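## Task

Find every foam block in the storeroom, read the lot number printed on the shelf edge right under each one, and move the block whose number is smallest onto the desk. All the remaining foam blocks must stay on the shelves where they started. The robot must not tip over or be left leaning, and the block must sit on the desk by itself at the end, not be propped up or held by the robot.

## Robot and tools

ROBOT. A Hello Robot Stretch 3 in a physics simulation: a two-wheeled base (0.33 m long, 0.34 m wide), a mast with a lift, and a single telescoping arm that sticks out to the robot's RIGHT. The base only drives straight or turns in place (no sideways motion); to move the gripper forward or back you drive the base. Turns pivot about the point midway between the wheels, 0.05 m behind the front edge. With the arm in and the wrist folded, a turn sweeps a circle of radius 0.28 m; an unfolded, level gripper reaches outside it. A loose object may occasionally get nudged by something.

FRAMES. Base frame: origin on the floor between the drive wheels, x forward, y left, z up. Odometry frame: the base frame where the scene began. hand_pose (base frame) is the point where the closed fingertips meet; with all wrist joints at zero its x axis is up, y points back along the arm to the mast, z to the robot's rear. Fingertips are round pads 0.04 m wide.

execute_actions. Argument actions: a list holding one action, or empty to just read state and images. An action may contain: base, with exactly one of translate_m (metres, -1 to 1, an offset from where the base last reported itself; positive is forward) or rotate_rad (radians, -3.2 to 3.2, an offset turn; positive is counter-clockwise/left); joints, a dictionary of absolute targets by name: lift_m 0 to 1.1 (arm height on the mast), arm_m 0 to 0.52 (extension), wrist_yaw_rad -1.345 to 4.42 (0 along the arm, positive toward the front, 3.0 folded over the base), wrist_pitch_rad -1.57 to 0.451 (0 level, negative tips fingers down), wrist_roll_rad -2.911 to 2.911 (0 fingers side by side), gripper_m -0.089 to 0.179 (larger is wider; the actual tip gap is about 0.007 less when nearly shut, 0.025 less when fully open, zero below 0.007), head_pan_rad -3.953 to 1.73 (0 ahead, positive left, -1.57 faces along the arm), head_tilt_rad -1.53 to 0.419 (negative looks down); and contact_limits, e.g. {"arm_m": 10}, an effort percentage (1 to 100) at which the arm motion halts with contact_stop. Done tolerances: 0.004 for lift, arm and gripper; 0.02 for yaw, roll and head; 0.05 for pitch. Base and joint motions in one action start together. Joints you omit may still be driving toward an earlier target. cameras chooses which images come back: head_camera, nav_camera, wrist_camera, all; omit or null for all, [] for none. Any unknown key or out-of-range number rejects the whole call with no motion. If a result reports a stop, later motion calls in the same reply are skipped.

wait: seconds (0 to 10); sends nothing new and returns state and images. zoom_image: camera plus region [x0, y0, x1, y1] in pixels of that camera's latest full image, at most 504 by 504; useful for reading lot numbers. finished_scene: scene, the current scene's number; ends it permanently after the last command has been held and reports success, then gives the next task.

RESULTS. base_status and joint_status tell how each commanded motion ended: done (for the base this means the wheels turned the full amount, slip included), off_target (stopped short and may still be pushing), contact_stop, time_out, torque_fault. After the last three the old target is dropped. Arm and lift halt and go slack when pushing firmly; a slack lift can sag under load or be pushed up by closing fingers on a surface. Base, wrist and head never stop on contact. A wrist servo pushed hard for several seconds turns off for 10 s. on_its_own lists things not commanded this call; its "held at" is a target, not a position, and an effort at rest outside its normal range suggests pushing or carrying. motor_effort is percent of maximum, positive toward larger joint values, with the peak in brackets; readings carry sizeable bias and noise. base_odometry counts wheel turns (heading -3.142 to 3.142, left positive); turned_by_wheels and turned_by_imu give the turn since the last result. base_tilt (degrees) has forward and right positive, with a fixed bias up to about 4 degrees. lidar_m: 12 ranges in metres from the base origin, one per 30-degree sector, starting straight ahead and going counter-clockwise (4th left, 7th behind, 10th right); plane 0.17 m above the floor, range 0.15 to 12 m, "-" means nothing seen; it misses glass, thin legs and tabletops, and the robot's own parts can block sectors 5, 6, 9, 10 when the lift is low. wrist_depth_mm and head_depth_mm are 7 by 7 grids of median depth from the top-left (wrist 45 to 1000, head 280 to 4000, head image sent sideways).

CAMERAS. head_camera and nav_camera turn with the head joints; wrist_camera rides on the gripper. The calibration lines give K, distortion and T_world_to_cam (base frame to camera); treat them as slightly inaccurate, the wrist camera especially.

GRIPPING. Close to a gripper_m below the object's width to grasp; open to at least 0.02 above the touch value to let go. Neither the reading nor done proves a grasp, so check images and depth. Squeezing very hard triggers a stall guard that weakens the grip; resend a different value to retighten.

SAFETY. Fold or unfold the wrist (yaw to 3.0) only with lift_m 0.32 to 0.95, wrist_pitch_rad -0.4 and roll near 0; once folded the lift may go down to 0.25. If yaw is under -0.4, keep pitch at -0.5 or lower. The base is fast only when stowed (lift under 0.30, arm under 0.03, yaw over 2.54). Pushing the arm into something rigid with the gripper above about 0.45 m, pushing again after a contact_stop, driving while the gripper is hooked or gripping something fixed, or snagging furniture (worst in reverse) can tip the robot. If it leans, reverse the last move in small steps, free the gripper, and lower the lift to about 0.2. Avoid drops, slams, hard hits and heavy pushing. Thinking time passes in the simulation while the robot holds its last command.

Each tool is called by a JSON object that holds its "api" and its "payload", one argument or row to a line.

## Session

{"api": "execute_actions", "payload": {
  "actions": [
    {"joints":{"head_pan_rad":1.5,"head_tilt_rad":-0.3}}
  ],
  "cameras": ["nav_camera"]
}}

{"api": "execute_actions", "payload": {
  "actions": [
    {"joints":{"head_pan_rad":-1.57}}
  ],
  "cameras": ["nav_camera"]
}}

{"api": "execute_actions", "payload": {
  "actions": [
    {"joints":{"head_pan_rad":-3.2}}
  ],
  "cameras": ["nav_camera"]
}}

Scene clock: 1.33 s.
base_odometry: x=+0.000 y=+0.000 heading=+0.000 (m, m, rad; odometry frame)
turned_by_wheels: +0.000 (rad since the last result)
turned_by_imu: +0.000 (rad since the last result)
base_tilt: forward=+0.0 right=-0.6 (deg)
lidar_m: 0.74 0.71 0.74 1.01 1.75 2.06 1.62 1.04 0.93 2.23 2.54 1.02
head_depth_mm: 738 760 783 812 841 873 908 / 809 836 869 903 942 979 1026 / 900 936 978 1015 1063 1112 1172 / 1014 1060 1110 1162 1227 1299 1361 / 1156 1228 1296 1375 1450 1549 1517 / 1354 1447 1529 1627 1768 1837 1564 / 1556 1651 1752 1888 1973 1950 1557
base_status: not commanded
joint_positions: lift_m=+0.444 arm_m=-0.002 wrist_yaw_rad=+2.857 wrist_pitch_rad=-0.437 wrist_roll_rad=-0.007 gripper_m=+0.037 head_pan_rad=+1.493 head_tilt_rad=-0.296
joint_status: all done
motor_effort: left_wheel=+0(0) right_wheel=-1(1) lift_m=+24(24) arm_m=-1(1) wrist_yaw_rad=+0(0) wrist_pitch_rad=+6(6) wrist_roll_rad=+0(0) gripper_m=+0(0) head_pan_rad=+4(40) head_tilt_rad=-2(18) (%)
hand_pose: x=+0.0411 y=+0.0706 z=+0.4530 quat_wxyz=(+0.250, +0.702, +0.055, +0.664) (m; base frame)
wrist_depth_mm: - - - 908 747 607 515 / - - - - 777 644 543 / - - - - 871 681 570 / - - - - 927 729 604 / 864 - 840 828 845 764 647 / 725 699 732 700 696 673 654 / 618 602 596 601 592 582 577
pictures: nav_camera (sideways: a quarter turn counterclockwise sets it upright)
camera_calibration (this result's frames):
nav_camera: T_world_to_cam=[[-0.0217117, 0.330673, 0.943496, -1.18887], [0.99675, -0.0660632, 0.0460909, -0.0125052], [0.0775714, 0.94143, -0.328164, 0.376976], [0, 0, 0, 1]] pos_world=[-0.0425904, 0.0374037, 1.24598]
Images, in order (width x height): nav_camera 672x504.

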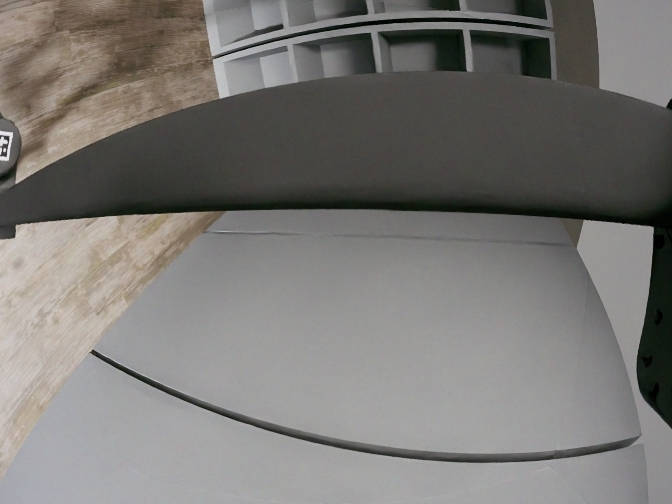

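Scene clock: 3.37 s.
base_odometry: x=+0.000 y=+0.000 heading=+0.000 (m, m, rad; odometry frame)
turned_by_wheels: +0.000 (rad since the last result)
turned_by_imu: +0.000 (rad since the last result)
base_tilt: forward=+0.2 right=-0.5 (deg)
lidar_m: 0.74 0.72 0.74 1.02 1.75 2.06 1.63 1.04 0.93 2.23 2.54 1.01
head_depth_mm: 1773 1838 1870 1888 1287 1808 1579 / 1968 2048 2110 2150 1274 1751 1576 / 2255 2335 2434 2526 1531 1994 1564 / 2520 2653 2791 2923 2644 1995 1565 / 2472 2576 2698 2874 2812 1996 1557 / 2323 2427 2565 2691 2708 1991 1561 / 2193 2311 2410 2538 2593 2000 1560
base_status: not commanded
joint_positions: lift_m=+0.444 arm_m=-0.002 wrist_yaw_rad=+2.857 wrist_pitch_rad=-0.437 wrist_roll_rad=-0.007 gripper_m=+0.037 head_pan_rad=-1.563 head_tilt_rad=-0.296
joint_status: all done
motor_effort: left_wheel=+0(1) right_wheel=-1(1) lift_m=+24(24) arm_m=-1(1) wrist_yaw_rad=+0(0) wrist_pitch_rad=+6(6) wrist_roll_rad=+0(0) gripper_m=+0(0) head_pan_rad=-3(41) head_tilt_rad=-1(1) (%)
hand_pose: x=+0.0411 y=+0.0706 z=+0.4530 quat_wxyz=(+0.250, +0.702, +0.055, +0.664) (m; base frame)
wrist_depth_mm: - - - 912 714 608 518 / - - - - 782 641 549 / - - - - 870 684 572 / - - - - 909 727 609 / 864 - 848 850 867 771 648 / 716 686 721 697 686 678 649 / 613 607 593 592 591 581 572
pictures: nav_camera (sideways: a quarter turn counterclockwise sets it upright)
camera_calibration (this result's frames):
nav_camera: T_world_to_cam=[[0.0500553, -0.327757, 0.943435, -1.18923], [-0.99874, -0.019864, 0.0460887, -0.000329836], [0.00363449, -0.944553, -0.328338, 0.377654], [0, 0, 0, 1]] pos_world=[0.0578251, -0.0330699, 1.24597]
Images, in order (width x height): nav_camera 672x504.

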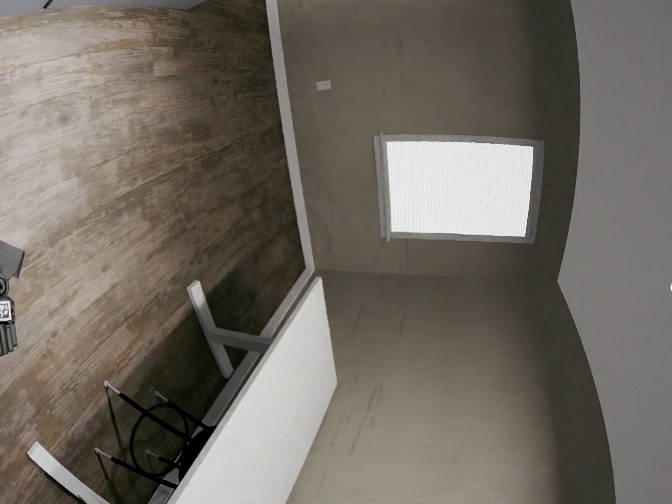

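Scene clock: 4.77 s.
base_odometry: x=+0.000 y=+0.000 heading=+0.000 (m, m, rad; odometry frame)
turned_by_wheels: +0.000 (rad since the last result)
turned_by_imu: +0.000 (rad since the last result)
base_tilt: forward=+0.1 right=-0.5 (deg)
lidar_m: 0.74 0.72 0.75 1.02 1.75 2.07 1.63 1.04 0.93 2.23 2.55 1.02
head_depth_mm: 2134 2248 2396 2536 2540 2021 1568 / 1960 2071 2202 2362 2484 2012 1572 / 1776 1881 1996 2097 2259 2022 1577 / 1658 1738 1843 1953 2081 2006 1550 / 1553 1627 1719 1806 1901 1930 1571 / 1466 1530 1592 1670 1755 1834 1559 / 1380 1446 1514 1592 1676 900 1566
base_status: not commanded
joint_positions: lift_m=+0.444 arm_m=-0.002 wrist_yaw_rad=+2.857 wrist_pitch_rad=-0.437 wrist_roll_rad=-0.007 gripper_m=+0.037 head_pan_rad=-3.193 head_tilt_rad=-0.296
joint_status: all done
motor_effort: left_wheel=+0(0) right_wheel=-1(1) lift_m=+24(24) arm_m=-1(1) wrist_yaw_rad=+0(0) wrist_pitch_rad=+6(6) wrist_roll_rad=+0(0) gripper_m=+0(0) head_pan_rad=-4(41) head_tilt_rad=+0(1) (%)
hand_pose: x=+0.0411 y=+0.0706 z=+0.4530 quat_wxyz=(+0.250, +0.702, +0.055, +0.664) (m; base frame)
wrist_depth_mm: - - - 910 737 605 521 / - - - - 786 642 551 / - - - - 832 680 573 / - - - - 902 746 608 / 865 - 843 852 842 753 642 / 723 688 724 690 697 675 648 / 618 608 594 599 591 586 583
pictures: nav_camera (sideways: a quarter turn counterclockwise sets it upright)
camera_calibration (this result's frames):
nav_camera: T_world_to_cam=[[-0.330172, -0.0305701, 0.943426, -1.1869], [0.0392733, 0.998165, 0.0460883, -0.00666129], [-0.943103, 0.0522685, -0.328365, 0.383464], [0, 0, 0, 1]] pos_world=[-0.0299713, -0.0496775, 1.24597]
Images, in order (width x height): nav_camera 672x504.

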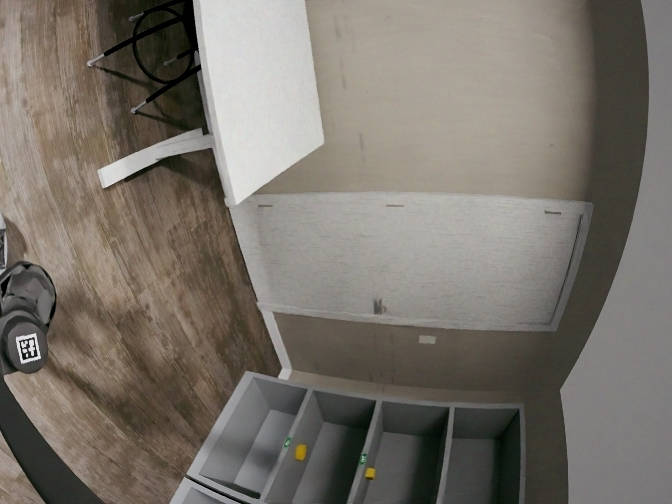

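Same layout.

{"api": "execute_actions", "payload": {
  "actions": [
    {"joints":{"head_pan_rad":-3.85,"head_tilt_rad":-0.3}}
  ],
  "cameras": ["head_camera"]
}}

{"api": "execute_actions", "payload": {
  "actions": [
    {"base":{"rotate_rad":0.6},"joints":{"lift_m":0.25,"wrist_yaw_rad":3.0}}
  ],
  "cameras": ["head_camera"]
}}

Scene clock: 9.27 s.
base_odometry: x=+0.000 y=+0.000 heading=+0.000 (m, m, rad; odometry frame)
turned_by_wheels: +0.000 (rad since the last result)
turned_by_imu: -0.001 (rad since the last result)
base_tilt: forward=+0.2 right=-0.6 (deg)
lidar_m: 0.74 0.72 0.74 1.02 1.74 2.06 1.63 1.04 0.93 2.23 2.54 1.01
head_depth_mm: - - - - - - - / 1535 1610 1730 1759 1927 - - / 1927 2017 2123 2182 2022 1941 1565 / 1987 2083 2181 2287 2359 2003 1569 / 2039 2127 2230 2356 2463 1994 1559 / 1927 2098 2117 2262 2263 1992 1556 / 1804 1900 2363 2539 2539 1975 1557
base_status: not commanded
joint_positions: lift_m=+0.444 arm_m=-0.002 wrist_yaw_rad=+2.857 wrist_pitch_rad=-0.437 wrist_roll_rad=-0.007 gripper_m=+0.037 head_pan_rad=-3.843 head_tilt_rad=-0.296
joint_status: all done
motor_effort: left_wheel=+1(1) right_wheel=-1(1) lift_m=+24(24) arm_m=-1(1) wrist_yaw_rad=+0(0) wrist_pitch_rad=+6(6) wrist_roll_rad=+0(0) gripper_m=+0(0) head_pan_rad=-3(41) head_tilt_rad=-1(2) (%)
hand_pose: x=+0.0411 y=+0.0706 z=+0.4530 quat_wxyz=(+0.250, +0.702, +0.055, +0.664) (m; base frame)
wrist_depth_mm: - - - 906 738 600 518 / - - - - 782 643 540 / - - - - 853 690 573 / - - - - 894 730 603 / 853 - 852 823 834 760 654 / 706 687 723 696 695 682 651 / 610 620 601 596 585 575 566
pictures: head_camera (sideways: a quarter turn clockwise sets it upright)
camera_calibration (this result's frames):
head_camera: T_world_to_cam=[[0.23336, -0.174159, -0.956667, 1.2617], [-0.670349, -0.741497, -0.02853, 0.0462759], [-0.704397, 0.647959, -0.289783, 0.340606], [0, 0, 0, 1]] pos_world=[-0.0234874, 0.033352, 1.30705]
Images, in order (width x height): head_camera 896x504.

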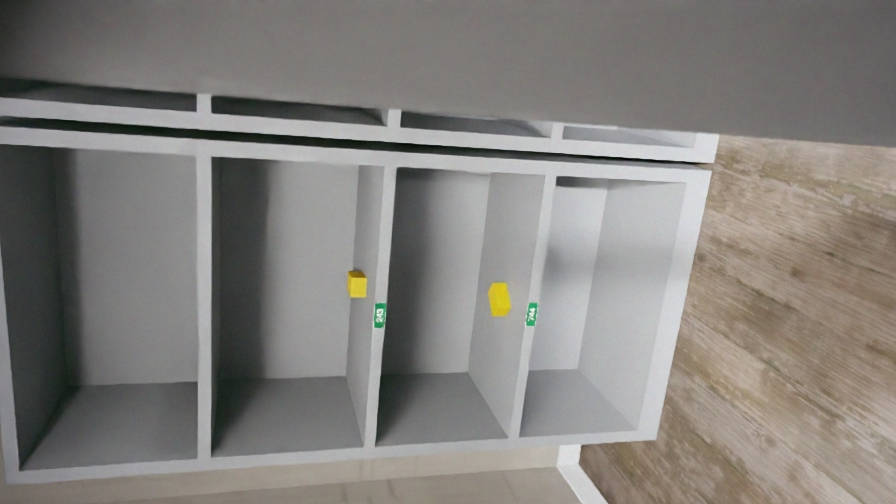

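Scene clock: 11.87 s.
base_odometry: x=+0.000 y=+0.000 heading=+0.600 (m, m, rad; odometry frame)
turned_by_wheels: +0.600 (rad since the last result)
turned_by_imu: +0.593 (rad since the last result)
base_tilt: forward=+0.1 right=-0.6 (deg)
lidar_m: 0.72 0.76 1.12 1.74 2.04 1.60 1.04 0.93 2.43 2.54 0.95 0.73
head_depth_mm: - - - - - - - / 2023 2147 2285 2395 2524 - - / 1868 1983 2112 2248 2399 2020 1569 / 1719 1825 1907 2020 2141 1993 1579 / 1607 1680 1762 1862 1965 1992 1579 / 1503 1562 1631 1706 1820 1869 1561 / 1407 1470 1531 1597 1684 1740 1556
base_status: done
joint_positions: lift_m=+0.250 arm_m=-0.002 wrist_yaw_rad=+2.998 wrist_pitch_rad=-0.437 wrist_roll_rad=-0.007 gripper_m=+0.037 head_pan_rad=-3.843 head_tilt_rad=-0.296
joint_status: all done
motor_effort: left_wheel=-2(5) right_wheel=+1(3) lift_m=+19(20) arm_m=-1(1) wrist_yaw_rad=+1(1) wrist_pitch_rad=+6(6) wrist_roll_rad=+0(0) gripper_m=+0(0) head_pan_rad=-3(3) head_tilt_rad=-1(1) (%)
hand_pose: x=+0.0106 y=+0.0772 z=+0.2586 quat_wxyz=(+0.203, +0.697, +0.104, +0.680) (m; base frame)
wrist_depth_mm: - - - - - - 734 / - - - - - - 755 / 961 919 933 918 904 884 773 / 725 716 714 688 671 666 658 / 581 564 585 557 570 543 532 / 477 486 - - 458 450 443 / - - - - 390 390 384
pictures: head_camera (sideways: a quarter turn clockwise sets it upright)
camera_calibration (this result's frames):
head_camera: T_world_to_cam=[[0.233343, -0.174228, -0.956659, 1.26169], [-0.670509, -0.741352, -0.028531, 0.0462781], [-0.70425, 0.648106, -0.289811, 0.340642], [0, 0, 0, 1]] pos_world=[-0.0234803, 0.0333585, 1.30705]
Images, in order (width x height): head_camera 896x504.

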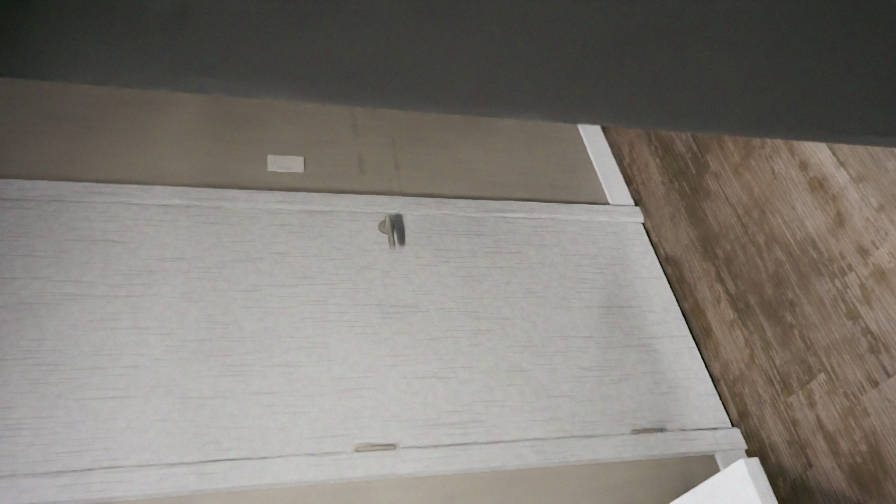

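{"api": "execute_actions", "payload": {
  "actions": [
    {"joints":{"head_pan_rad":1.55}}
  ],
  "cameras": ["head_camera"]
}}

{"api": "zoom_image", "payload": {
  "camera": "head_camera",
  "region": [250,0,650,504]
}}

Scene clock: 18.77 s.
base_odometry: x=+0.000 y=+0.000 heading=+0.600 (m, m, rad; odometry frame)
turned_by_wheels: +0.000 (rad since the last result)
turned_by_imu: -0.001 (rad since the last result)
base_tilt: forward=+0.1 right=-0.7 (deg)
lidar_m: 0.72 0.76 1.11 1.74 2.03 1.60 1.04 0.93 2.43 2.54 0.94 0.73
head_depth_mm: 1832 1967 1971 1936 1885 1947 1578 / 1899 1968 2073 2192 2244 1961 1575 / 1910 1985 2068 2185 2273 1963 1569 / 1907 1970 2073 2194 2312 1975 1571 / 1650 1673 1762 1791 1907 1924 1553 / 1885 1943 2081 2188 2304 1959 1569 / 1907 1959 2061 2194 2300 1953 1556
base_status: not commanded
joint_positions: lift_m=+0.250 arm_m=-0.002 wrist_yaw_rad=+2.998 wrist_pitch_rad=-0.437 wrist_roll_rad=-0.007 gripper_m=+0.037 head_pan_rad=+1.543 head_tilt_rad=-0.296
joint_status: all done
motor_effort: left_wheel=-2(1) right_wheel=+1(1) lift_m=+19(20) arm_m=-1(1) wrist_yaw_rad=+1(1) wrist_pitch_rad=+6(6) wrist_roll_rad=+0(0) gripper_m=+0(0) head_pan_rad=+5(42) head_tilt_rad=-1(1) (%)
hand_pose: x=+0.0106 y=+0.0772 z=+0.2586 quat_wxyz=(+0.203, +0.697, +0.104, +0.680) (m; base frame)
wrist_depth_mm: - - - - - - 730 / - - - - - - 767 / 995 933 940 907 897 869 761 / 736 705 706 699 680 672 658 / 575 573 586 563 566 535 535 / 476 487 - - 465 450 445 / - - - - 392 389 384
pictures: head_camera (sideways: a quarter turn clockwise sets it upright)
camera_calibration (this result's frames):
head_camera: T_world_to_cam=[[0.00931728, -0.291063, -0.956659, 1.26306], [-0.997678, 0.0618382, -0.028531, 0.0482739], [0.0674624, 0.954703, -0.289811, 0.335934], [0, 0, 0, 1]] pos_world=[0.0137306, 0.0439267, 1.30705]
Images, in order (width x height): head_camera 896x504.

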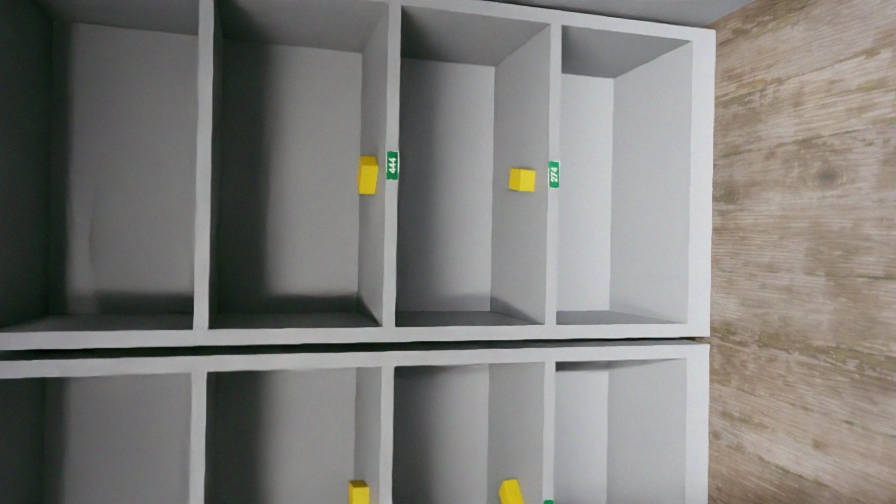

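Region (250, 0, 650, 504) of head_camera's 896x504 image, scaled by 1.000; it fills the left 400 columns of this view, and the rest is white.

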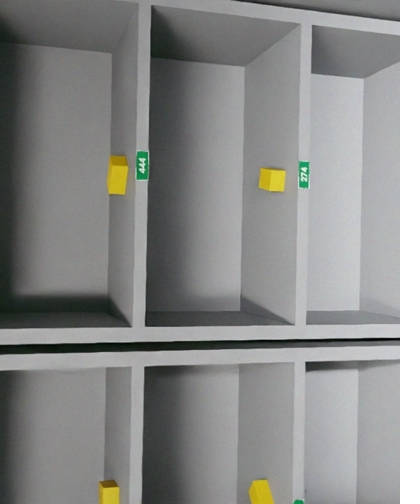

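{"api": "execute_actions", "payload": {
  "actions": [
    {"base":{"rotate_rad":-1.63},"joints":{"head_pan_rad":-3.3,"head_tilt_rad":-0.25}}
  ],
  "cameras": ["head_camera"]
}}

{"api": "execute_actions", "payload": {
  "actions": [
    {"base":{"translate_m":1}}
  ],
  "cameras": []
}}

{"api": "execute_actions", "payload": {
  "actions": [
    {"base":{"translate_m":0.9}}
  ],
  "cameras": []
}}

Scene clock: 29.87 s.
base_odometry: x=+0.000 y=+0.000 heading=-1.030 (m, m, rad; odometry frame)
turned_by_wheels: -1.630 (rad since the last result)
turned_by_imu: -1.607 (rad since the last result)
base_tilt: forward=+0.1 right=-0.5 (deg)
lidar_m: 2.53 0.99 0.74 0.72 0.75 1.04 1.75 2.06 1.62 1.04 0.93 2.28
head_depth_mm: 1369 1388 1400 1416 1436 1445 1469 / 1651 1651 1752 1794 1812 1845 1632 / 1861 2005 2121 2070 2094 2025 1625 / 1932 2023 2121 2241 2203 1976 1618 / 1785 1992 2110 2193 2197 2006 1617 / 1794 1945 2060 2157 2167 1984 1618 / 1589 1562 1656 1697 1765 1854 1614
base_status: done
joint_positions: lift_m=+0.250 arm_m=-0.002 wrist_yaw_rad=+2.998 wrist_pitch_rad=-0.437 wrist_roll_rad=-0.007 gripper_m=+0.037 head_pan_rad=-3.293 head_tilt_rad=-0.260
joint_status: all done
motor_effort: left_wheel=+2(10) right_wheel=-3(7) lift_m=+19(19) arm_m=-1(1) wrist_yaw_rad=+1(1) wrist_pitch_rad=+6(6) wrist_roll_rad=+0(0) gripper_m=+0(0) head_pan_rad=-3(42) head_tilt_rad=+4(9) (%)
hand_pose: x=+0.0105 y=+0.0771 z=+0.2586 quat_wxyz=(+0.203, +0.697, +0.104, +0.680) (m; base frame)
wrist_depth_mm: 629 - 671 684 708 741 756 / 694 - 724 760 778 815 837 / 734 764 787 820 831 867 853 / 735 717 687 695 675 670 659 / 574 568 580 561 558 539 535 / 478 494 - - 457 450 446 / - - - - 394 392 387
pictures: head_camera (sideways: a quarter turn clockwise sets it upright)
camera_calibration (this result's frames):
head_camera: T_world_to_cam=[[0.255333, -0.0212236, -0.96662, 1.27457], [-0.184923, -0.982374, -0.0272779, 0.041686], [-0.949004, 0.185715, -0.254757, 0.296511], [0, 0, 0, 1]] pos_world=[-0.0363409, 0.0129356, 1.3087]
Images, in order (width x height): head_camera 896x504.

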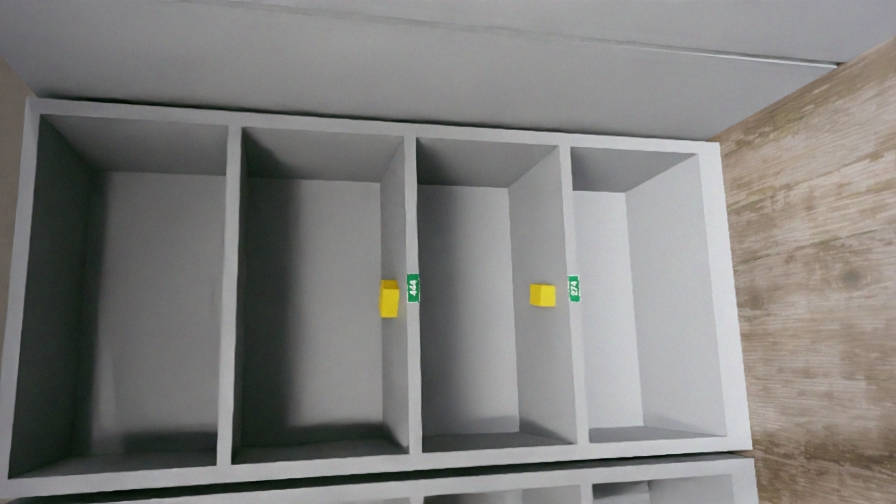

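Scene clock: 34.90 s.
base_odometry: x=+0.515 y=-0.857 heading=-1.030 (m, m, rad; odometry frame)
turned_by_wheels: +0.000 (rad since the last result)
turned_by_imu: +0.002 (rad since the last result)
base_tilt: forward=+0.1 right=-0.6 (deg)
lidar_m: 1.54 1.61 0.71 0.69 0.72 1.01 2.74 1.56 1.08 1.13 1.66 1.60
head_depth_mm: 1335 1364 1361 1387 1393 1408 1418 / 1775 1686 1726 1737 1766 1789 1642 / 2875 2318 2351 2382 2424 2126 1646 / 2898 2860 3016 3167 2900 2103 1625 / 2799 2899 3034 3146 2889 2119 1622 / 2745 2859 2965 3136 2820 2079 1620 / 2709 2532 2890 3015 2807 2101 1622
base_status: done
joint_positions: lift_m=+0.250 arm_m=-0.002 wrist_yaw_rad=+2.998 wrist_pitch_rad=-0.437 wrist_roll_rad=-0.007 gripper_m=+0.037 head_pan_rad=-3.293 head_tilt_rad=-0.260
joint_status: not commanded
motor_effort: left_wheel=+2(10) right_wheel=-2(5) lift_m=+19(19) arm_m=-1(1) wrist_yaw_rad=+1(1) wrist_pitch_rad=+6(6) wrist_roll_rad=+0(0) gripper_m=+0(0) head_pan_rad=-3(3) head_tilt_rad=+3(4) (%)
hand_pose: x=+0.0104 y=+0.0772 z=+0.2586 quat_wxyz=(+0.202, +0.697, +0.105, +0.680) (m; base frame)
wrist_depth_mm: 608 - 645 660 690 743 - / 654 - 705 726 757 - - / 698 731 773 790 834 840 866 / 730 726 703 683 681 673 668 / 569 565 592 553 565 534 528 / 478 483 - - 463 450 447 / - - - - 393 394 385
pictures: none
No camera images: the call's "cameras" was empty. Leave "cameras" out to get every camera's image.

Scene clock: 39.60 s.
base_odometry: x=+0.978 y=-1.629 heading=-1.030 (m, m, rad; odometry frame)
turned_by_wheels: +0.000 (rad since the last result)
turned_by_imu: +0.001 (rad since the last result)
base_tilt: forward=+0.1 right=-0.6 (deg)
lidar_m: 0.65 0.68 0.94 2.13 0.86 0.98 2.93 1.78 1.39 1.62 0.89 0.67
head_depth_mm: 1305 1309 1313 1332 1342 1362 1386 / 1650 1661 1671 1691 1710 1744 1606 / 3020 2266 2284 2330 2381 2091 1627 / 3470 3537 3583 3619 3032 2131 1630 / 3542 3804 3869 - 3029 2110 1628 / 3586 3665 3795 - 2972 2098 1617 / 3502 3599 3751 3902 2988 2075 1617
base_status: done
joint_positions: lift_m=+0.250 arm_m=-0.002 wrist_yaw_rad=+2.999 wrist_pitch_rad=-0.437 wrist_roll_rad=-0.007 gripper_m=+0.037 head_pan_rad=-3.293 head_tilt_rad=-0.259
joint_status: not commanded
motor_effort: left_wheel=+1(9) right_wheel=-2(5) lift_m=+19(19) arm_m=-1(1) wrist_yaw_rad=+1(0) wrist_pitch_rad=+6(6) wrist_roll_rad=+0(0) gripper_m=+0(0) head_pan_rad=-3(3) head_tilt_rad=+3(3) (%)
hand_pose: x=+0.0104 y=+0.0772 z=+0.2586 quat_wxyz=(+0.202, +0.697, +0.105, +0.680) (m; base frame)
wrist_depth_mm: 583 - - - - 911 646 / 642 - - - - 914 652 / 685 717 920 910 915 837 653 / 731 719 709 683 673 675 622 / 578 562 584 546 569 542 537 / 480 487 - - 462 452 446 / - - - - 394 389 385
pictures: none
No camera images: the call's "cameras" was empty. Leave "cameras" out to get every camera's image.

{"api": "execute_actions", "payload": {
  "actions": [
    {"base":{"rotate_rad":1.57},"joints":{"head_pan_rad":-2.2,"head_tilt_rad":-0.6}}
  ],
  "cameras": []
}}

{"api": "execute_actions", "payload": {
  "actions": [
    {"base":{"translate_m":1}}
  ],
  "cameras": []
}}

{"api": "execute_actions", "payload": {
  "actions": [
    {"base":{"translate_m":0.7}}
  ],
  "cameras": []
}}

{"api": "execute_actions", "payload": {
  "actions": [
    {"base":{"rotate_rad":-1.6}}
  ],
  "cameras": []
}}

{"api": "execute_actions", "payload": {
  "actions": [
    {"base":{"translate_m":-0.9}}
  ],
  "cameras": ["nav_camera","head_camera"]
}}

Scene clock: 48.97 s.
base_odometry: x=+0.978 y=-1.629 heading=+0.540 (m, m, rad; odometry frame)
turned_by_wheels: +1.570 (rad since the last result)
turned_by_imu: +1.545 (rad since the last result)
base_tilt: forward=+0.2 right=-0.4 (deg)
lidar_m: 2.13 0.77 0.98 2.92 1.77 1.39 1.61 0.89 0.67 0.65 0.68 0.95
head_depth_mm: 852 967 1097 1338 1656 1490 1271 / 780 872 1005 1167 1402 1479 1254 / 718 799 902 1040 1220 1400 1258 / 667 736 820 909 1080 1268 1255 / 616 678 747 828 970 1126 1216 / 589 640 706 782 877 1000 1159 / 555 604 655 719 801 902 1033
base_status: done
joint_positions: lift_m=+0.250 arm_m=-0.002 wrist_yaw_rad=+2.999 wrist_pitch_rad=-0.437 wrist_roll_rad=-0.007 gripper_m=+0.037 head_pan_rad=-2.207 head_tilt_rad=-0.593
joint_status: all done
motor_effort: left_wheel=-1(7) right_wheel=+1(7) lift_m=+20(19) arm_m=-1(1) wrist_yaw_rad=+1(1) wrist_pitch_rad=+6(6) wrist_roll_rad=+0(0) gripper_m=+0(0) head_pan_rad=+4(41) head_tilt_rad=-2(19) (%)
hand_pose: x=+0.0104 y=+0.0771 z=+0.2586 quat_wxyz=(+0.202, +0.697, +0.105, +0.680) (m; base frame)
wrist_depth_mm: - - - - - 943 656 / - - - - - 962 671 / 977 918 937 907 915 845 685 / 730 714 701 685 683 676 636 / 568 571 580 557 563 539 532 / 475 485 - - 460 451 447 / - - - - 389 385 385
pictures: none
No camera images: the call's "cameras" was empty. Leave "cameras" out to get every camera's image.

Scene clock: 54.00 s.
base_odometry: x=+1.836 y=-1.115 heading=+0.540 (m, m, rad; odometry frame)
turned_by_wheels: +0.000 (rad since the last result)
turned_by_imu: +0.002 (rad since the last result)
base_tilt: forward=+0.1 right=-0.5 (deg)
lidar_m: 1.13 1.19 0.35 0.34 0.36 2.28 2.39 0.93 0.70 0.68 0.70 0.99
head_depth_mm: 896 1014 1181 1389 1674 1509 1273 / 817 923 1049 1231 1457 1489 1262 / 755 841 950 1087 1265 1432 1252 / 703 776 864 979 1124 1330 1255 / 656 719 796 891 1013 1165 1247 / 617 671 736 816 915 1041 1180 / 578 627 683 752 840 944 1083
base_status: done
joint_positions: lift_m=+0.250 arm_m=-0.002 wrist_yaw_rad=+2.999 wrist_pitch_rad=-0.437 wrist_roll_rad=-0.007 gripper_m=+0.037 head_pan_rad=-2.207 head_tilt_rad=-0.593
joint_status: not commanded
motor_effort: left_wheel=-1(5) right_wheel=+1(5) lift_m=+20(19) arm_m=-1(2) wrist_yaw_rad=+1(1) wrist_pitch_rad=+6(6) wrist_roll_rad=+0(0) gripper_m=+0(0) head_pan_rad=+4(5) head_tilt_rad=-3(2) (%)
hand_pose: x=+0.0104 y=+0.0771 z=+0.2586 quat_wxyz=(+0.202, +0.697, +0.105, +0.680) (m; base frame)
wrist_depth_mm: 322 - 340 353 - - - / 346 - 369 386 - - - / 382 389 404 418 845 890 861 / 436 430 447 463 668 661 651 / 563 473 493 516 550 545 533 / 480 494 - - 464 450 444 / - - - - 394 391 385
pictures: none
No camera images: the call's "cameras" was empty. Leave "cameras" out to get every camera's image.

Scene clock: 57.97 s.
base_odometry: x=+2.437 y=-0.755 heading=+0.540 (m, m, rad; odometry frame)
turned_by_wheels: +0.000 (rad since the last result)
turned_by_imu: +0.001 (rad since the last result)
base_tilt: forward=+0.0 right=-0.4 (deg)
lidar_m: 0.44 0.46 0.64 1.92 1.41 0.66 2.44 0.96 0.72 0.70 0.60 0.45
head_depth_mm: 922 1046 1213 1444 1723 1498 1262 / 846 948 1077 1260 1500 1497 1253 / 781 867 976 1119 1313 1446 1258 / 726 801 891 1007 1159 1370 1261 / 677 741 818 919 1040 1202 1240 / 635 692 760 841 947 1075 1200 / 599 648 705 776 864 970 1115
base_status: done
joint_positions: lift_m=+0.250 arm_m=-0.002 wrist_yaw_rad=+2.999 wrist_pitch_rad=-0.437 wrist_roll_rad=-0.007 gripper_m=+0.037 head_pan_rad=-2.207 head_tilt_rad=-0.593
joint_status: not commanded
motor_effort: left_wheel=-2(5) right_wheel=+1(5) lift_m=+19(19) arm_m=-1(1) wrist_yaw_rad=+1(1) wrist_pitch_rad=+6(6) wrist_roll_rad=+0(0) gripper_m=-1(0) head_pan_rad=+4(4) head_tilt_rad=-2(2) (%)
hand_pose: x=+0.0104 y=+0.0771 z=+0.2586 quat_wxyz=(+0.202, +0.697, +0.105, +0.680) (m; base frame)
wrist_depth_mm: - - - - - 617 438 / - - - - - 622 448 / 827 913 932 923 885 639 455 / 698 711 695 684 674 614 456 / 573 565 579 555 566 543 449 / 479 488 - - 468 449 435 / - - - - 395 390 389
pictures: none
No camera images: the call's "cameras" was empty. Leave "cameras" out to get every camera's image.

Scene clock: 60.40 s.
base_odometry: x=+2.437 y=-0.755 heading=-1.060 (m, m, rad; odometry frame)
turned_by_wheels: -1.600 (rad since the last result)
turned_by_imu: -1.576 (rad since the last result)
base_tilt: forward=+0.1 right=-0.4 (deg)
lidar_m: 0.70 0.62 0.45 0.44 0.45 0.62 1.71 1.32 0.66 2.72 0.98 0.72
head_depth_mm: 1196 1245 1352 1410 1632 1506 1264 / 1274 1335 1478 1414 1658 1479 1261 / 1199 1243 963 1392 1190 1422 1249 / 1106 1181 838 1388 1100 1394 1252 / 1026 1107 725 1272 975 1037 1198 / 545 605 691 806 968 1205 1245 / 633 726 854 1038 1627 1450 1239
base_status: done
joint_positions: lift_m=+0.250 arm_m=-0.002 wrist_yaw_rad=+2.999 wrist_pitch_rad=-0.437 wrist_roll_rad=-0.007 gripper_m=+0.037 head_pan_rad=-2.207 head_tilt_rad=-0.593
joint_status: not commanded
motor_effort: left_wheel=+2(10) right_wheel=-2(6) lift_m=+19(19) arm_m=-1(1) wrist_yaw_rad=+1(1) wrist_pitch_rad=+6(6) wrist_roll_rad=+0(0) gripper_m=+0(0) head_pan_rad=+4(3) head_tilt_rad=-2(2) (%)
hand_pose: x=+0.0104 y=+0.0771 z=+0.2586 quat_wxyz=(+0.202, +0.697, +0.105, +0.680) (m; base frame)
wrist_depth_mm: 389 - 418 440 454 472 492 / 422 - 455 471 497 525 532 / 456 474 505 518 548 573 602 / 502 520 542 566 588 613 628 / 536 537 572 556 563 544 537 / 475 487 - - 463 452 445 / - - - - 391 388 386
pictures: none
No camera images: the call's "cameras" was empty. Leave "cameras" out to get every camera's image.

Scene clock: 65.10 s.
base_odometry: x=+1.997 y=+0.030 heading=-1.060 (m, m, rad; odometry frame)
turned_by_wheels: +0.000 (rad since the last result)
turned_by_imu: -0.003 (rad since the last result)
base_tilt: forward=+0.1 right=-0.6 (deg)
lidar_m: 1.59 0.62 0.45 0.44 0.45 0.62 1.71 1.36 0.64 1.02 0.78 0.81
head_depth_mm: 1229 1260 1402 1433 1656 1494 1270 / 1294 1359 1512 1391 1676 1489 1269 / 1199 1257 966 1391 1192 1430 1259 / 1108 1194 841 1384 1097 1396 1249 / 574 632 693 775 879 1002 1178 / 530 584 647 731 880 945 1172 / 572 656 721 892 1027 886 1169
base_status: done
joint_positions: lift_m=+0.250 arm_m=-0.002 wrist_yaw_rad=+2.999 wrist_pitch_rad=-0.437 wrist_roll_rad=-0.007 gripper_m=+0.037 head_pan_rad=-2.207 head_tilt_rad=-0.593
joint_status: not commanded
motor_effort: left_wheel=+2(6) right_wheel=-3(7) lift_m=+20(20) arm_m=-2(1) wrist_yaw_rad=+1(1) wrist_pitch_rad=+6(6) wrist_roll_rad=+0(0) gripper_m=+0(0) head_pan_rad=+4(4) head_tilt_rad=-3(2) (%)
hand_pose: x=+0.0104 y=+0.0771 z=+0.2586 quat_wxyz=(+0.202, +0.697, +0.105, +0.680) (m; base frame)
wrist_depth_mm: 385 - 418 436 457 476 495 / 423 - 456 474 499 515 547 / 458 479 502 522 549 582 607 / 499 525 548 569 590 615 648 / 528 541 568 557 570 544 531 / 478 491 - - 462 454 448 / - - - - 393 392 386
pictures: head_camera (sideways: a quarter turn clockwise sets it upright), nav_camera (sideways: a quarter turn counterclockwise sets it upright)
camera_calibration (this result's frames):
head_camera: T_world_to_cam=[[0.317256, 0.459269, -0.829711, 1.09556], [0.789532, -0.612581, -0.0371883, 0.0486298], [-0.525345, -0.643285, -0.556953, 0.687175], [0, 0, 0, 1]] pos_world=[-0.0249645, -0.0313176, 1.29353]
nav_camera: T_world_to_cam=[[-0.312162, -0.502803, 0.806067, -1.00784], [-0.81841, 0.573199, 0.0406037, 0.00572789], [-0.482452, -0.647018, -0.59043, 0.721654], [0, 0, 0, 1]] pos_world=[0.0382421, -0.0431041, 1.23824]
Images, in order (width x height): head_camera 896x504, nav_camera 672x504.

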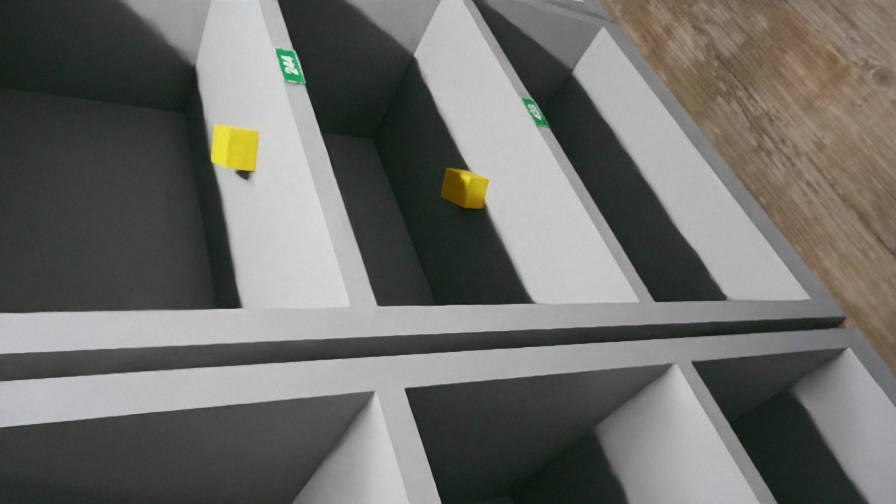

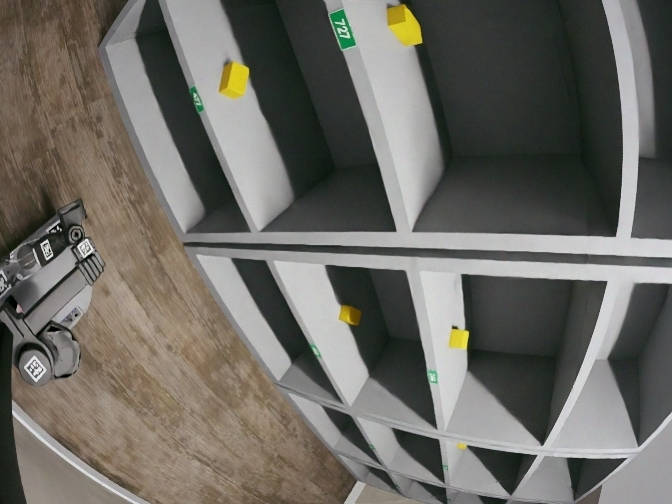

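{"api": "execute_actions", "payload": {
  "actions": [
    {"joints":{"head_pan_rad":-1.35,"head_tilt_rad":-0.8}}
  ],
  "cameras": ["head_camera"]
}}

{"api": "execute_actions", "payload": {
  "actions": [
    {"base":{"translate_m":-0.78}}
  ],
  "cameras": ["head_camera"]
}}

{"api": "execute_actions", "payload": {
  "actions": [
    {"base":{"translate_m":-0.78},"joints":{"head_pan_rad":-1.8,"head_tilt_rad":-0.7}}
  ],
  "cameras": ["head_camera"]
}}

{"api": "execute_actions", "payload": {
  "actions": [
    {"base":{"translate_m":-0.3},"joints":{"head_pan_rad":-2.1}}
  ],
  "cameras": ["head_camera","nav_camera"]
}}

Scene clock: 73.37 s.
base_odometry: x=+1.997 y=+0.030 heading=-1.060 (m, m, rad; odometry frame)
turned_by_wheels: +0.000 (rad since the last result)
turned_by_imu: -0.001 (rad since the last result)
base_tilt: forward=+0.2 right=-0.5 (deg)
lidar_m: 1.59 0.62 0.45 0.44 0.45 0.62 1.70 1.36 0.64 1.02 0.79 0.81
head_depth_mm: 847 716 605 1089 933 1163 1167 / 859 711 1116 1087 952 1246 1162 / 866 702 1137 1076 952 1245 1157 / 874 695 1167 1067 964 1260 1153 / 889 688 1191 1062 1338 1255 1150 / 893 682 1196 1063 1330 1268 1146 / 908 679 1163 1056 1298 1266 1145
base_status: not commanded
joint_positions: lift_m=+0.250 arm_m=-0.002 wrist_yaw_rad=+2.999 wrist_pitch_rad=-0.437 wrist_roll_rad=-0.007 gripper_m=+0.037 head_pan_rad=-1.357 head_tilt_rad=-0.790
joint_status: all done
motor_effort: left_wheel=+2(2) right_wheel=-2(2) lift_m=+19(19) arm_m=-2(2) wrist_yaw_rad=+1(1) wrist_pitch_rad=+6(6) wrist_roll_rad=+0(0) gripper_m=+0(0) head_pan_rad=+5(43) head_tilt_rad=-3(15) (%)
hand_pose: x=+0.0104 y=+0.0771 z=+0.2586 quat_wxyz=(+0.202, +0.697, +0.105, +0.680) (m; base frame)
wrist_depth_mm: 387 - 418 437 455 478 497 / 419 - 460 474 494 522 540 / 458 472 499 520 546 572 611 / 497 521 541 563 591 612 627 / 529 545 570 557 565 541 541 / 477 489 - - 463 448 447 / - - - - 392 391 384
pictures: head_camera (sideways: a quarter turn clockwise sets it upright)
camera_calibration (this result's frames):
head_camera: T_world_to_cam=[[-0.167371, 0.689323, -0.704855, 0.935772], [0.979778, 0.195806, -0.0411613, 0.0526318], [0.109641, -0.697491, -0.708156, 0.879989], [0, 0, 0, 1]] pos_world=[0.00857016, -0.04157, 1.28492]
Images, in order (width x height): head_camera 896x504.

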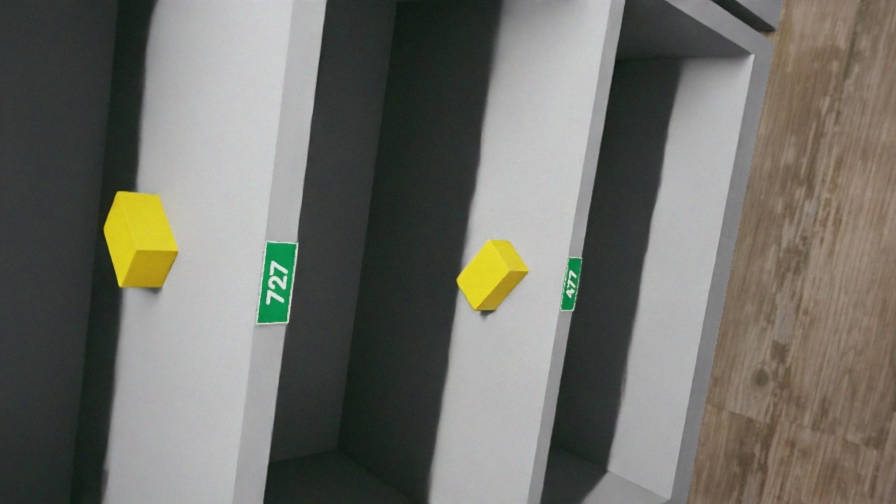

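Scene clock: 77.67 s.
base_odometry: x=+1.615 y=+0.711 heading=-1.060 (m, m, rad; odometry frame)
turned_by_wheels: +0.000 (rad since the last result)
turned_by_imu: -0.003 (rad since the last result)
base_tilt: forward=+0.2 right=-0.5 (deg)
lidar_m: 1.71 0.62 0.45 0.43 0.45 0.61 1.68 1.46 0.73 1.02 0.69 1.44
head_depth_mm: 851 681 602 1094 933 1247 1168 / 864 652 1121 1088 950 1244 1156 / 864 700 1143 1048 943 1246 1156 / 879 696 1166 1072 971 1264 1152 / 888 689 1198 1061 1327 1250 1145 / 875 683 1078 1039 1202 1272 1148 / 744 673 821 900 1043 1278 1144
base_status: done
joint_positions: lift_m=+0.250 arm_m=-0.002 wrist_yaw_rad=+2.999 wrist_pitch_rad=-0.437 wrist_roll_rad=-0.007 gripper_m=+0.037 head_pan_rad=-1.357 head_tilt_rad=-0.790
joint_status: not commanded
motor_effort: left_wheel=+3(7) right_wheel=-2(7) lift_m=+19(19) arm_m=-2(1) wrist_yaw_rad=+1(1) wrist_pitch_rad=+6(6) wrist_roll_rad=+0(0) gripper_m=+0(0) head_pan_rad=+4(5) head_tilt_rad=-3(3) (%)
hand_pose: x=+0.0104 y=+0.0771 z=+0.2586 quat_wxyz=(+0.202, +0.697, +0.105, +0.680) (m; base frame)
wrist_depth_mm: 390 - 418 434 454 476 500 / 416 - 454 480 495 517 550 / 454 469 493 522 555 577 613 / 498 516 539 566 592 615 634 / 536 551 569 559 565 539 527 / 475 486 - - 468 457 445 / - - - - 390 392 383
pictures: head_camera (sideways: a quarter turn clockwise sets it upright)
camera_calibration (this result's frames):
head_camera: T_world_to_cam=[[-0.167693, 0.689399, -0.704705, 0.935577], [0.979694, 0.196228, -0.0411648, 0.0526368], [0.109904, -0.697298, -0.708306, 0.880182], [0, 0, 0, 1]] pos_world=[0.00858692, -0.0415654, 1.28491]
Images, in order (width x height): head_camera 896x504.

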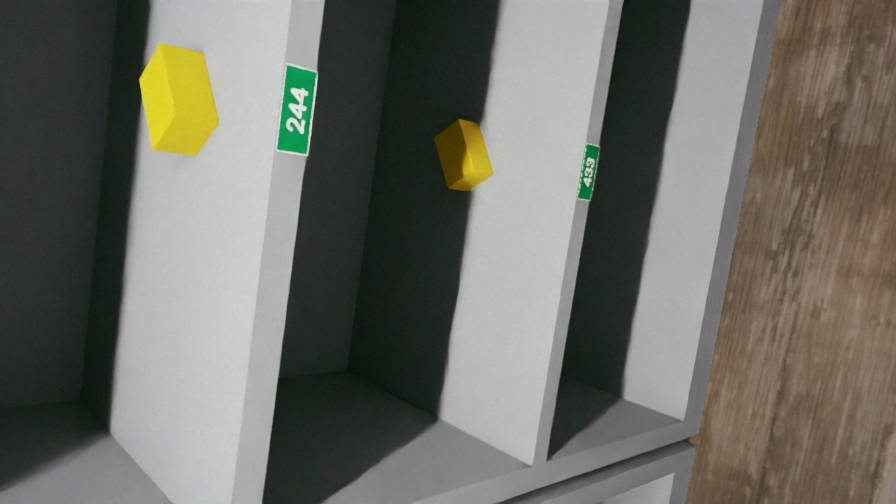

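Scene clock: 81.97 s.
base_odometry: x=+1.234 y=+1.391 heading=-1.060 (m, m, rad; odometry frame)
turned_by_wheels: +0.000 (rad since the last result)
turned_by_imu: -0.003 (rad since the last result)
base_tilt: forward=+0.1 right=-0.6 (deg)
lidar_m: 1.71 0.61 0.45 0.43 0.45 0.61 1.59 0.84 0.86 0.89 0.62 1.30
head_depth_mm: 947 901 985 1098 1065 1300 1202 / 955 898 717 1190 1026 1305 1197 / 930 888 707 1192 1016 1295 1189 / 902 833 670 1172 983 1291 1197 / 879 864 665 1173 953 1287 1182 / 858 860 632 1164 950 1251 1159 / 838 850 626 1130 947 1224 1139
base_status: done
joint_positions: lift_m=+0.250 arm_m=-0.002 wrist_yaw_rad=+2.999 wrist_pitch_rad=-0.437 wrist_roll_rad=-0.007 gripper_m=+0.037 head_pan_rad=-1.793 head_tilt_rad=-0.705
joint_status: all done
motor_effort: left_wheel=+2(5) right_wheel=-2(7) lift_m=+19(19) arm_m=-2(2) wrist_yaw_rad=+1(1) wrist_pitch_rad=+6(6) wrist_roll_rad=+0(0) gripper_m=+0(0) head_pan_rad=-2(32) head_tilt_rad=+2(10) (%)
hand_pose: x=+0.0104 y=+0.0771 z=+0.2586 quat_wxyz=(+0.202, +0.697, +0.105, +0.680) (m; base frame)
wrist_depth_mm: 383 - 411 430 447 470 490 / 417 - 453 468 491 518 545 / 448 466 492 517 545 574 592 / 492 514 536 561 593 608 625 / 530 534 564 559 559 538 536 / 479 488 - - 463 450 450 / - - - - 394 389 386
pictures: head_camera (sideways: a quarter turn clockwise sets it upright)
camera_calibration (this result's frames):
head_camera: T_world_to_cam=[[0.125479, 0.634788, -0.762429, 1.00902], [0.97012, -0.239365, -0.0396315, 0.0507035], [-0.207657, -0.734675, -0.645857, 0.800892], [0, 0, 0, 1]] pos_world=[-0.00948914, -0.0399826, 1.28858]
Images, in order (width x height): head_camera 896x504.

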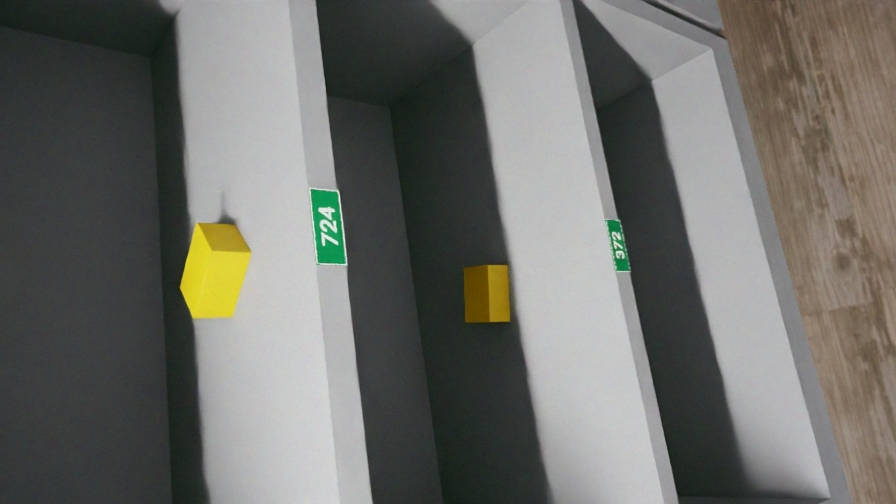

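Scene clock: 84.70 s.
base_odometry: x=+1.087 y=+1.653 heading=-1.060 (m, m, rad; odometry frame)
turned_by_wheels: +0.000 (rad since the last result)
turned_by_imu: -0.001 (rad since the last result)
base_tilt: forward=+0.0 right=-0.6 (deg)
lidar_m: 1.70 0.61 0.45 0.43 0.45 0.61 1.29 1.34 0.66 1.03 0.78 0.83
head_depth_mm: 1249 965 1509 1286 1596 1393 1203 / 1170 895 1491 1236 1546 1388 1194 / 1112 889 1420 1189 1500 1365 1189 / 576 645 737 870 1050 1308 1185 / 559 633 696 842 967 1233 1183 / 661 750 689 1097 948 1291 1165 / 833 850 652 1148 949 1226 1139
base_status: done
joint_positions: lift_m=+0.250 arm_m=-0.002 wrist_yaw_rad=+2.999 wrist_pitch_rad=-0.437 wrist_roll_rad=-0.007 gripper_m=+0.037 head_pan_rad=-2.093 head_tilt_rad=-0.705
joint_status: all done
motor_effort: left_wheel=+2(6) right_wheel=-2(8) lift_m=+19(19) arm_m=-2(1) wrist_yaw_rad=+1(0) wrist_pitch_rad=+6(6) wrist_roll_rad=+0(0) gripper_m=+0(0) head_pan_rad=-3(27) head_tilt_rad=+2(2) (%)
hand_pose: x=+0.0104 y=+0.0771 z=+0.2586 quat_wxyz=(+0.202, +0.697, +0.105, +0.680) (m; base frame)
wrist_depth_mm: 383 - 410 432 446 469 488 / 413 - 450 466 489 512 548 / 451 462 498 509 548 573 612 / 494 506 547 556 586 606 618 / 526 535 561 564 563 534 528 / 482 491 - - 465 455 446 / - - - - 397 388 387
pictures: head_camera (sideways: a quarter turn clockwise sets it upright), nav_camera (sideways: a quarter turn counterclockwise sets it upright)
camera_calibration (this result's frames):
head_camera: T_world_to_cam=[[0.307314, 0.569144, -0.762649, 1.0082], [0.85607, -0.515339, -0.0396248, 0.0513905], [-0.415575, -0.640703, -0.645598, 0.801824], [0, 0, 0, 1]] pos_world=[-0.0206093, -0.033595, 1.28859]
nav_camera: T_world_to_cam=[[-0.295906, -0.609372, 0.735598, -0.916085], [-0.880331, 0.472868, 0.037598, 0.0100242], [-0.370752, -0.636445, -0.676374, 0.832771], [0, 0, 0, 1]] pos_world=[0.0465009, -0.0329642, 1.23676]
Images, in order (width x height): head_camera 896x504, nav_camera 672x504.

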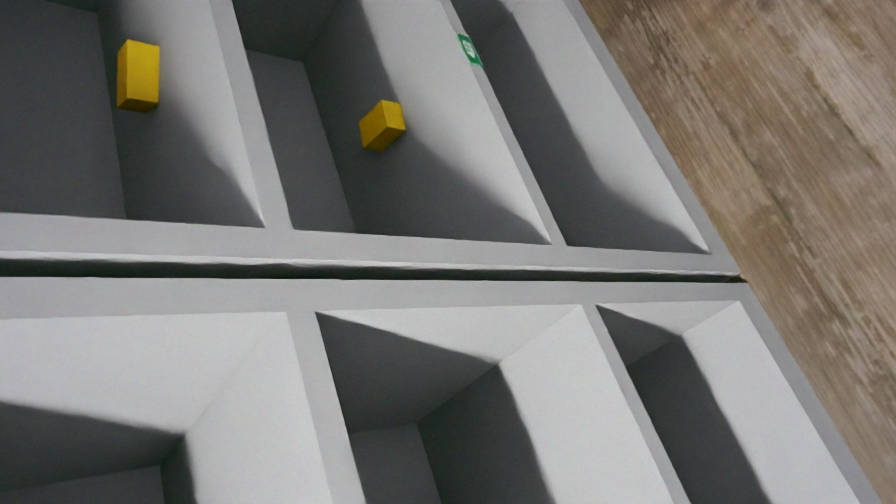

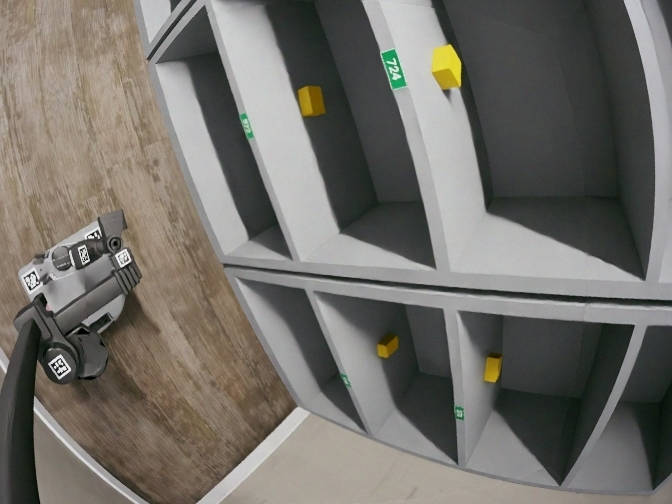

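{"api": "execute_actions", "payload": {
  "actions": [
    {"base":{"translate_m":-0.4}}
  ],
  "cameras": ["head_camera"]
}}

Scene clock: 89.43 s.
base_odometry: x=+0.891 y=+2.001 heading=-1.060 (m, m, rad; odometry frame)
turned_by_wheels: +0.000 (rad since the last result)
turned_by_imu: -0.002 (rad since the last result)
base_tilt: forward=+0.2 right=-0.6 (deg)
lidar_m: 1.70 0.61 0.44 0.43 0.44 0.60 0.89 0.93 1.07 0.58 1.07 1.09
head_depth_mm: 925 934 1068 1189 1333 1366 1207 / 1027 898 1211 1207 1473 1386 1193 / 1102 892 1380 1186 1497 1356 1193 / 1045 851 1334 1184 1409 1318 1186 / 983 824 1222 1148 1015 1285 1185 / 935 860 691 1165 955 1279 1166 / 881 851 652 1152 944 1230 1133
base_status: done
joint_positions: lift_m=+0.250 arm_m=-0.002 wrist_yaw_rad=+2.999 wrist_pitch_rad=-0.437 wrist_roll_rad=-0.007 gripper_m=+0.037 head_pan_rad=-2.093 head_tilt_rad=-0.705
joint_status: not commanded
motor_effort: left_wheel=+2(5) right_wheel=-3(7) lift_m=+19(20) arm_m=-2(1) wrist_yaw_rad=+1(1) wrist_pitch_rad=+6(6) wrist_roll_rad=+0(0) gripper_m=+0(0) head_pan_rad=-3(3) head_tilt_rad=+2(2) (%)
hand_pose: x=+0.0104 y=+0.0771 z=+0.2586 quat_wxyz=(+0.202, +0.697, +0.105, +0.680) (m; base frame)
wrist_depth_mm: 380 - 411 429 447 469 485 / 411 - 449 468 489 506 537 / 445 463 492 513 534 567 610 / 491 505 538 557 581 615 633 / 524 540 573 553 563 544 537 / 472 489 - - 463 452 446 / - - - - 393 389 385
pictures: head_camera (sideways: a quarter turn clockwise sets it upright)
camera_calibration (this result's frames):
head_camera: T_world_to_cam=[[0.307321, 0.56911, -0.762671, 1.00823], [0.856051, -0.515371, -0.0396242, 0.0513898], [-0.415609, -0.640708, -0.645571, 0.80179], [0, 0, 0, 1]] pos_world=[-0.0206108, -0.0335944, 1.28859]
Images, in order (width x height): head_camera 896x504.

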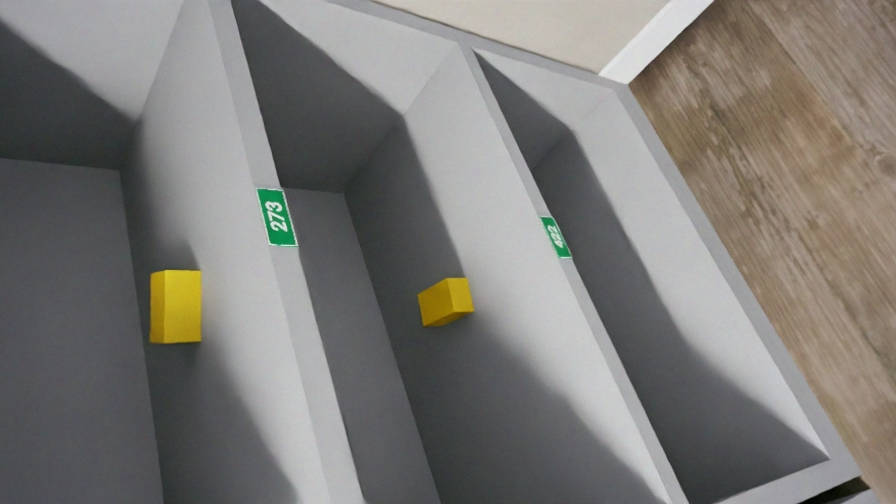

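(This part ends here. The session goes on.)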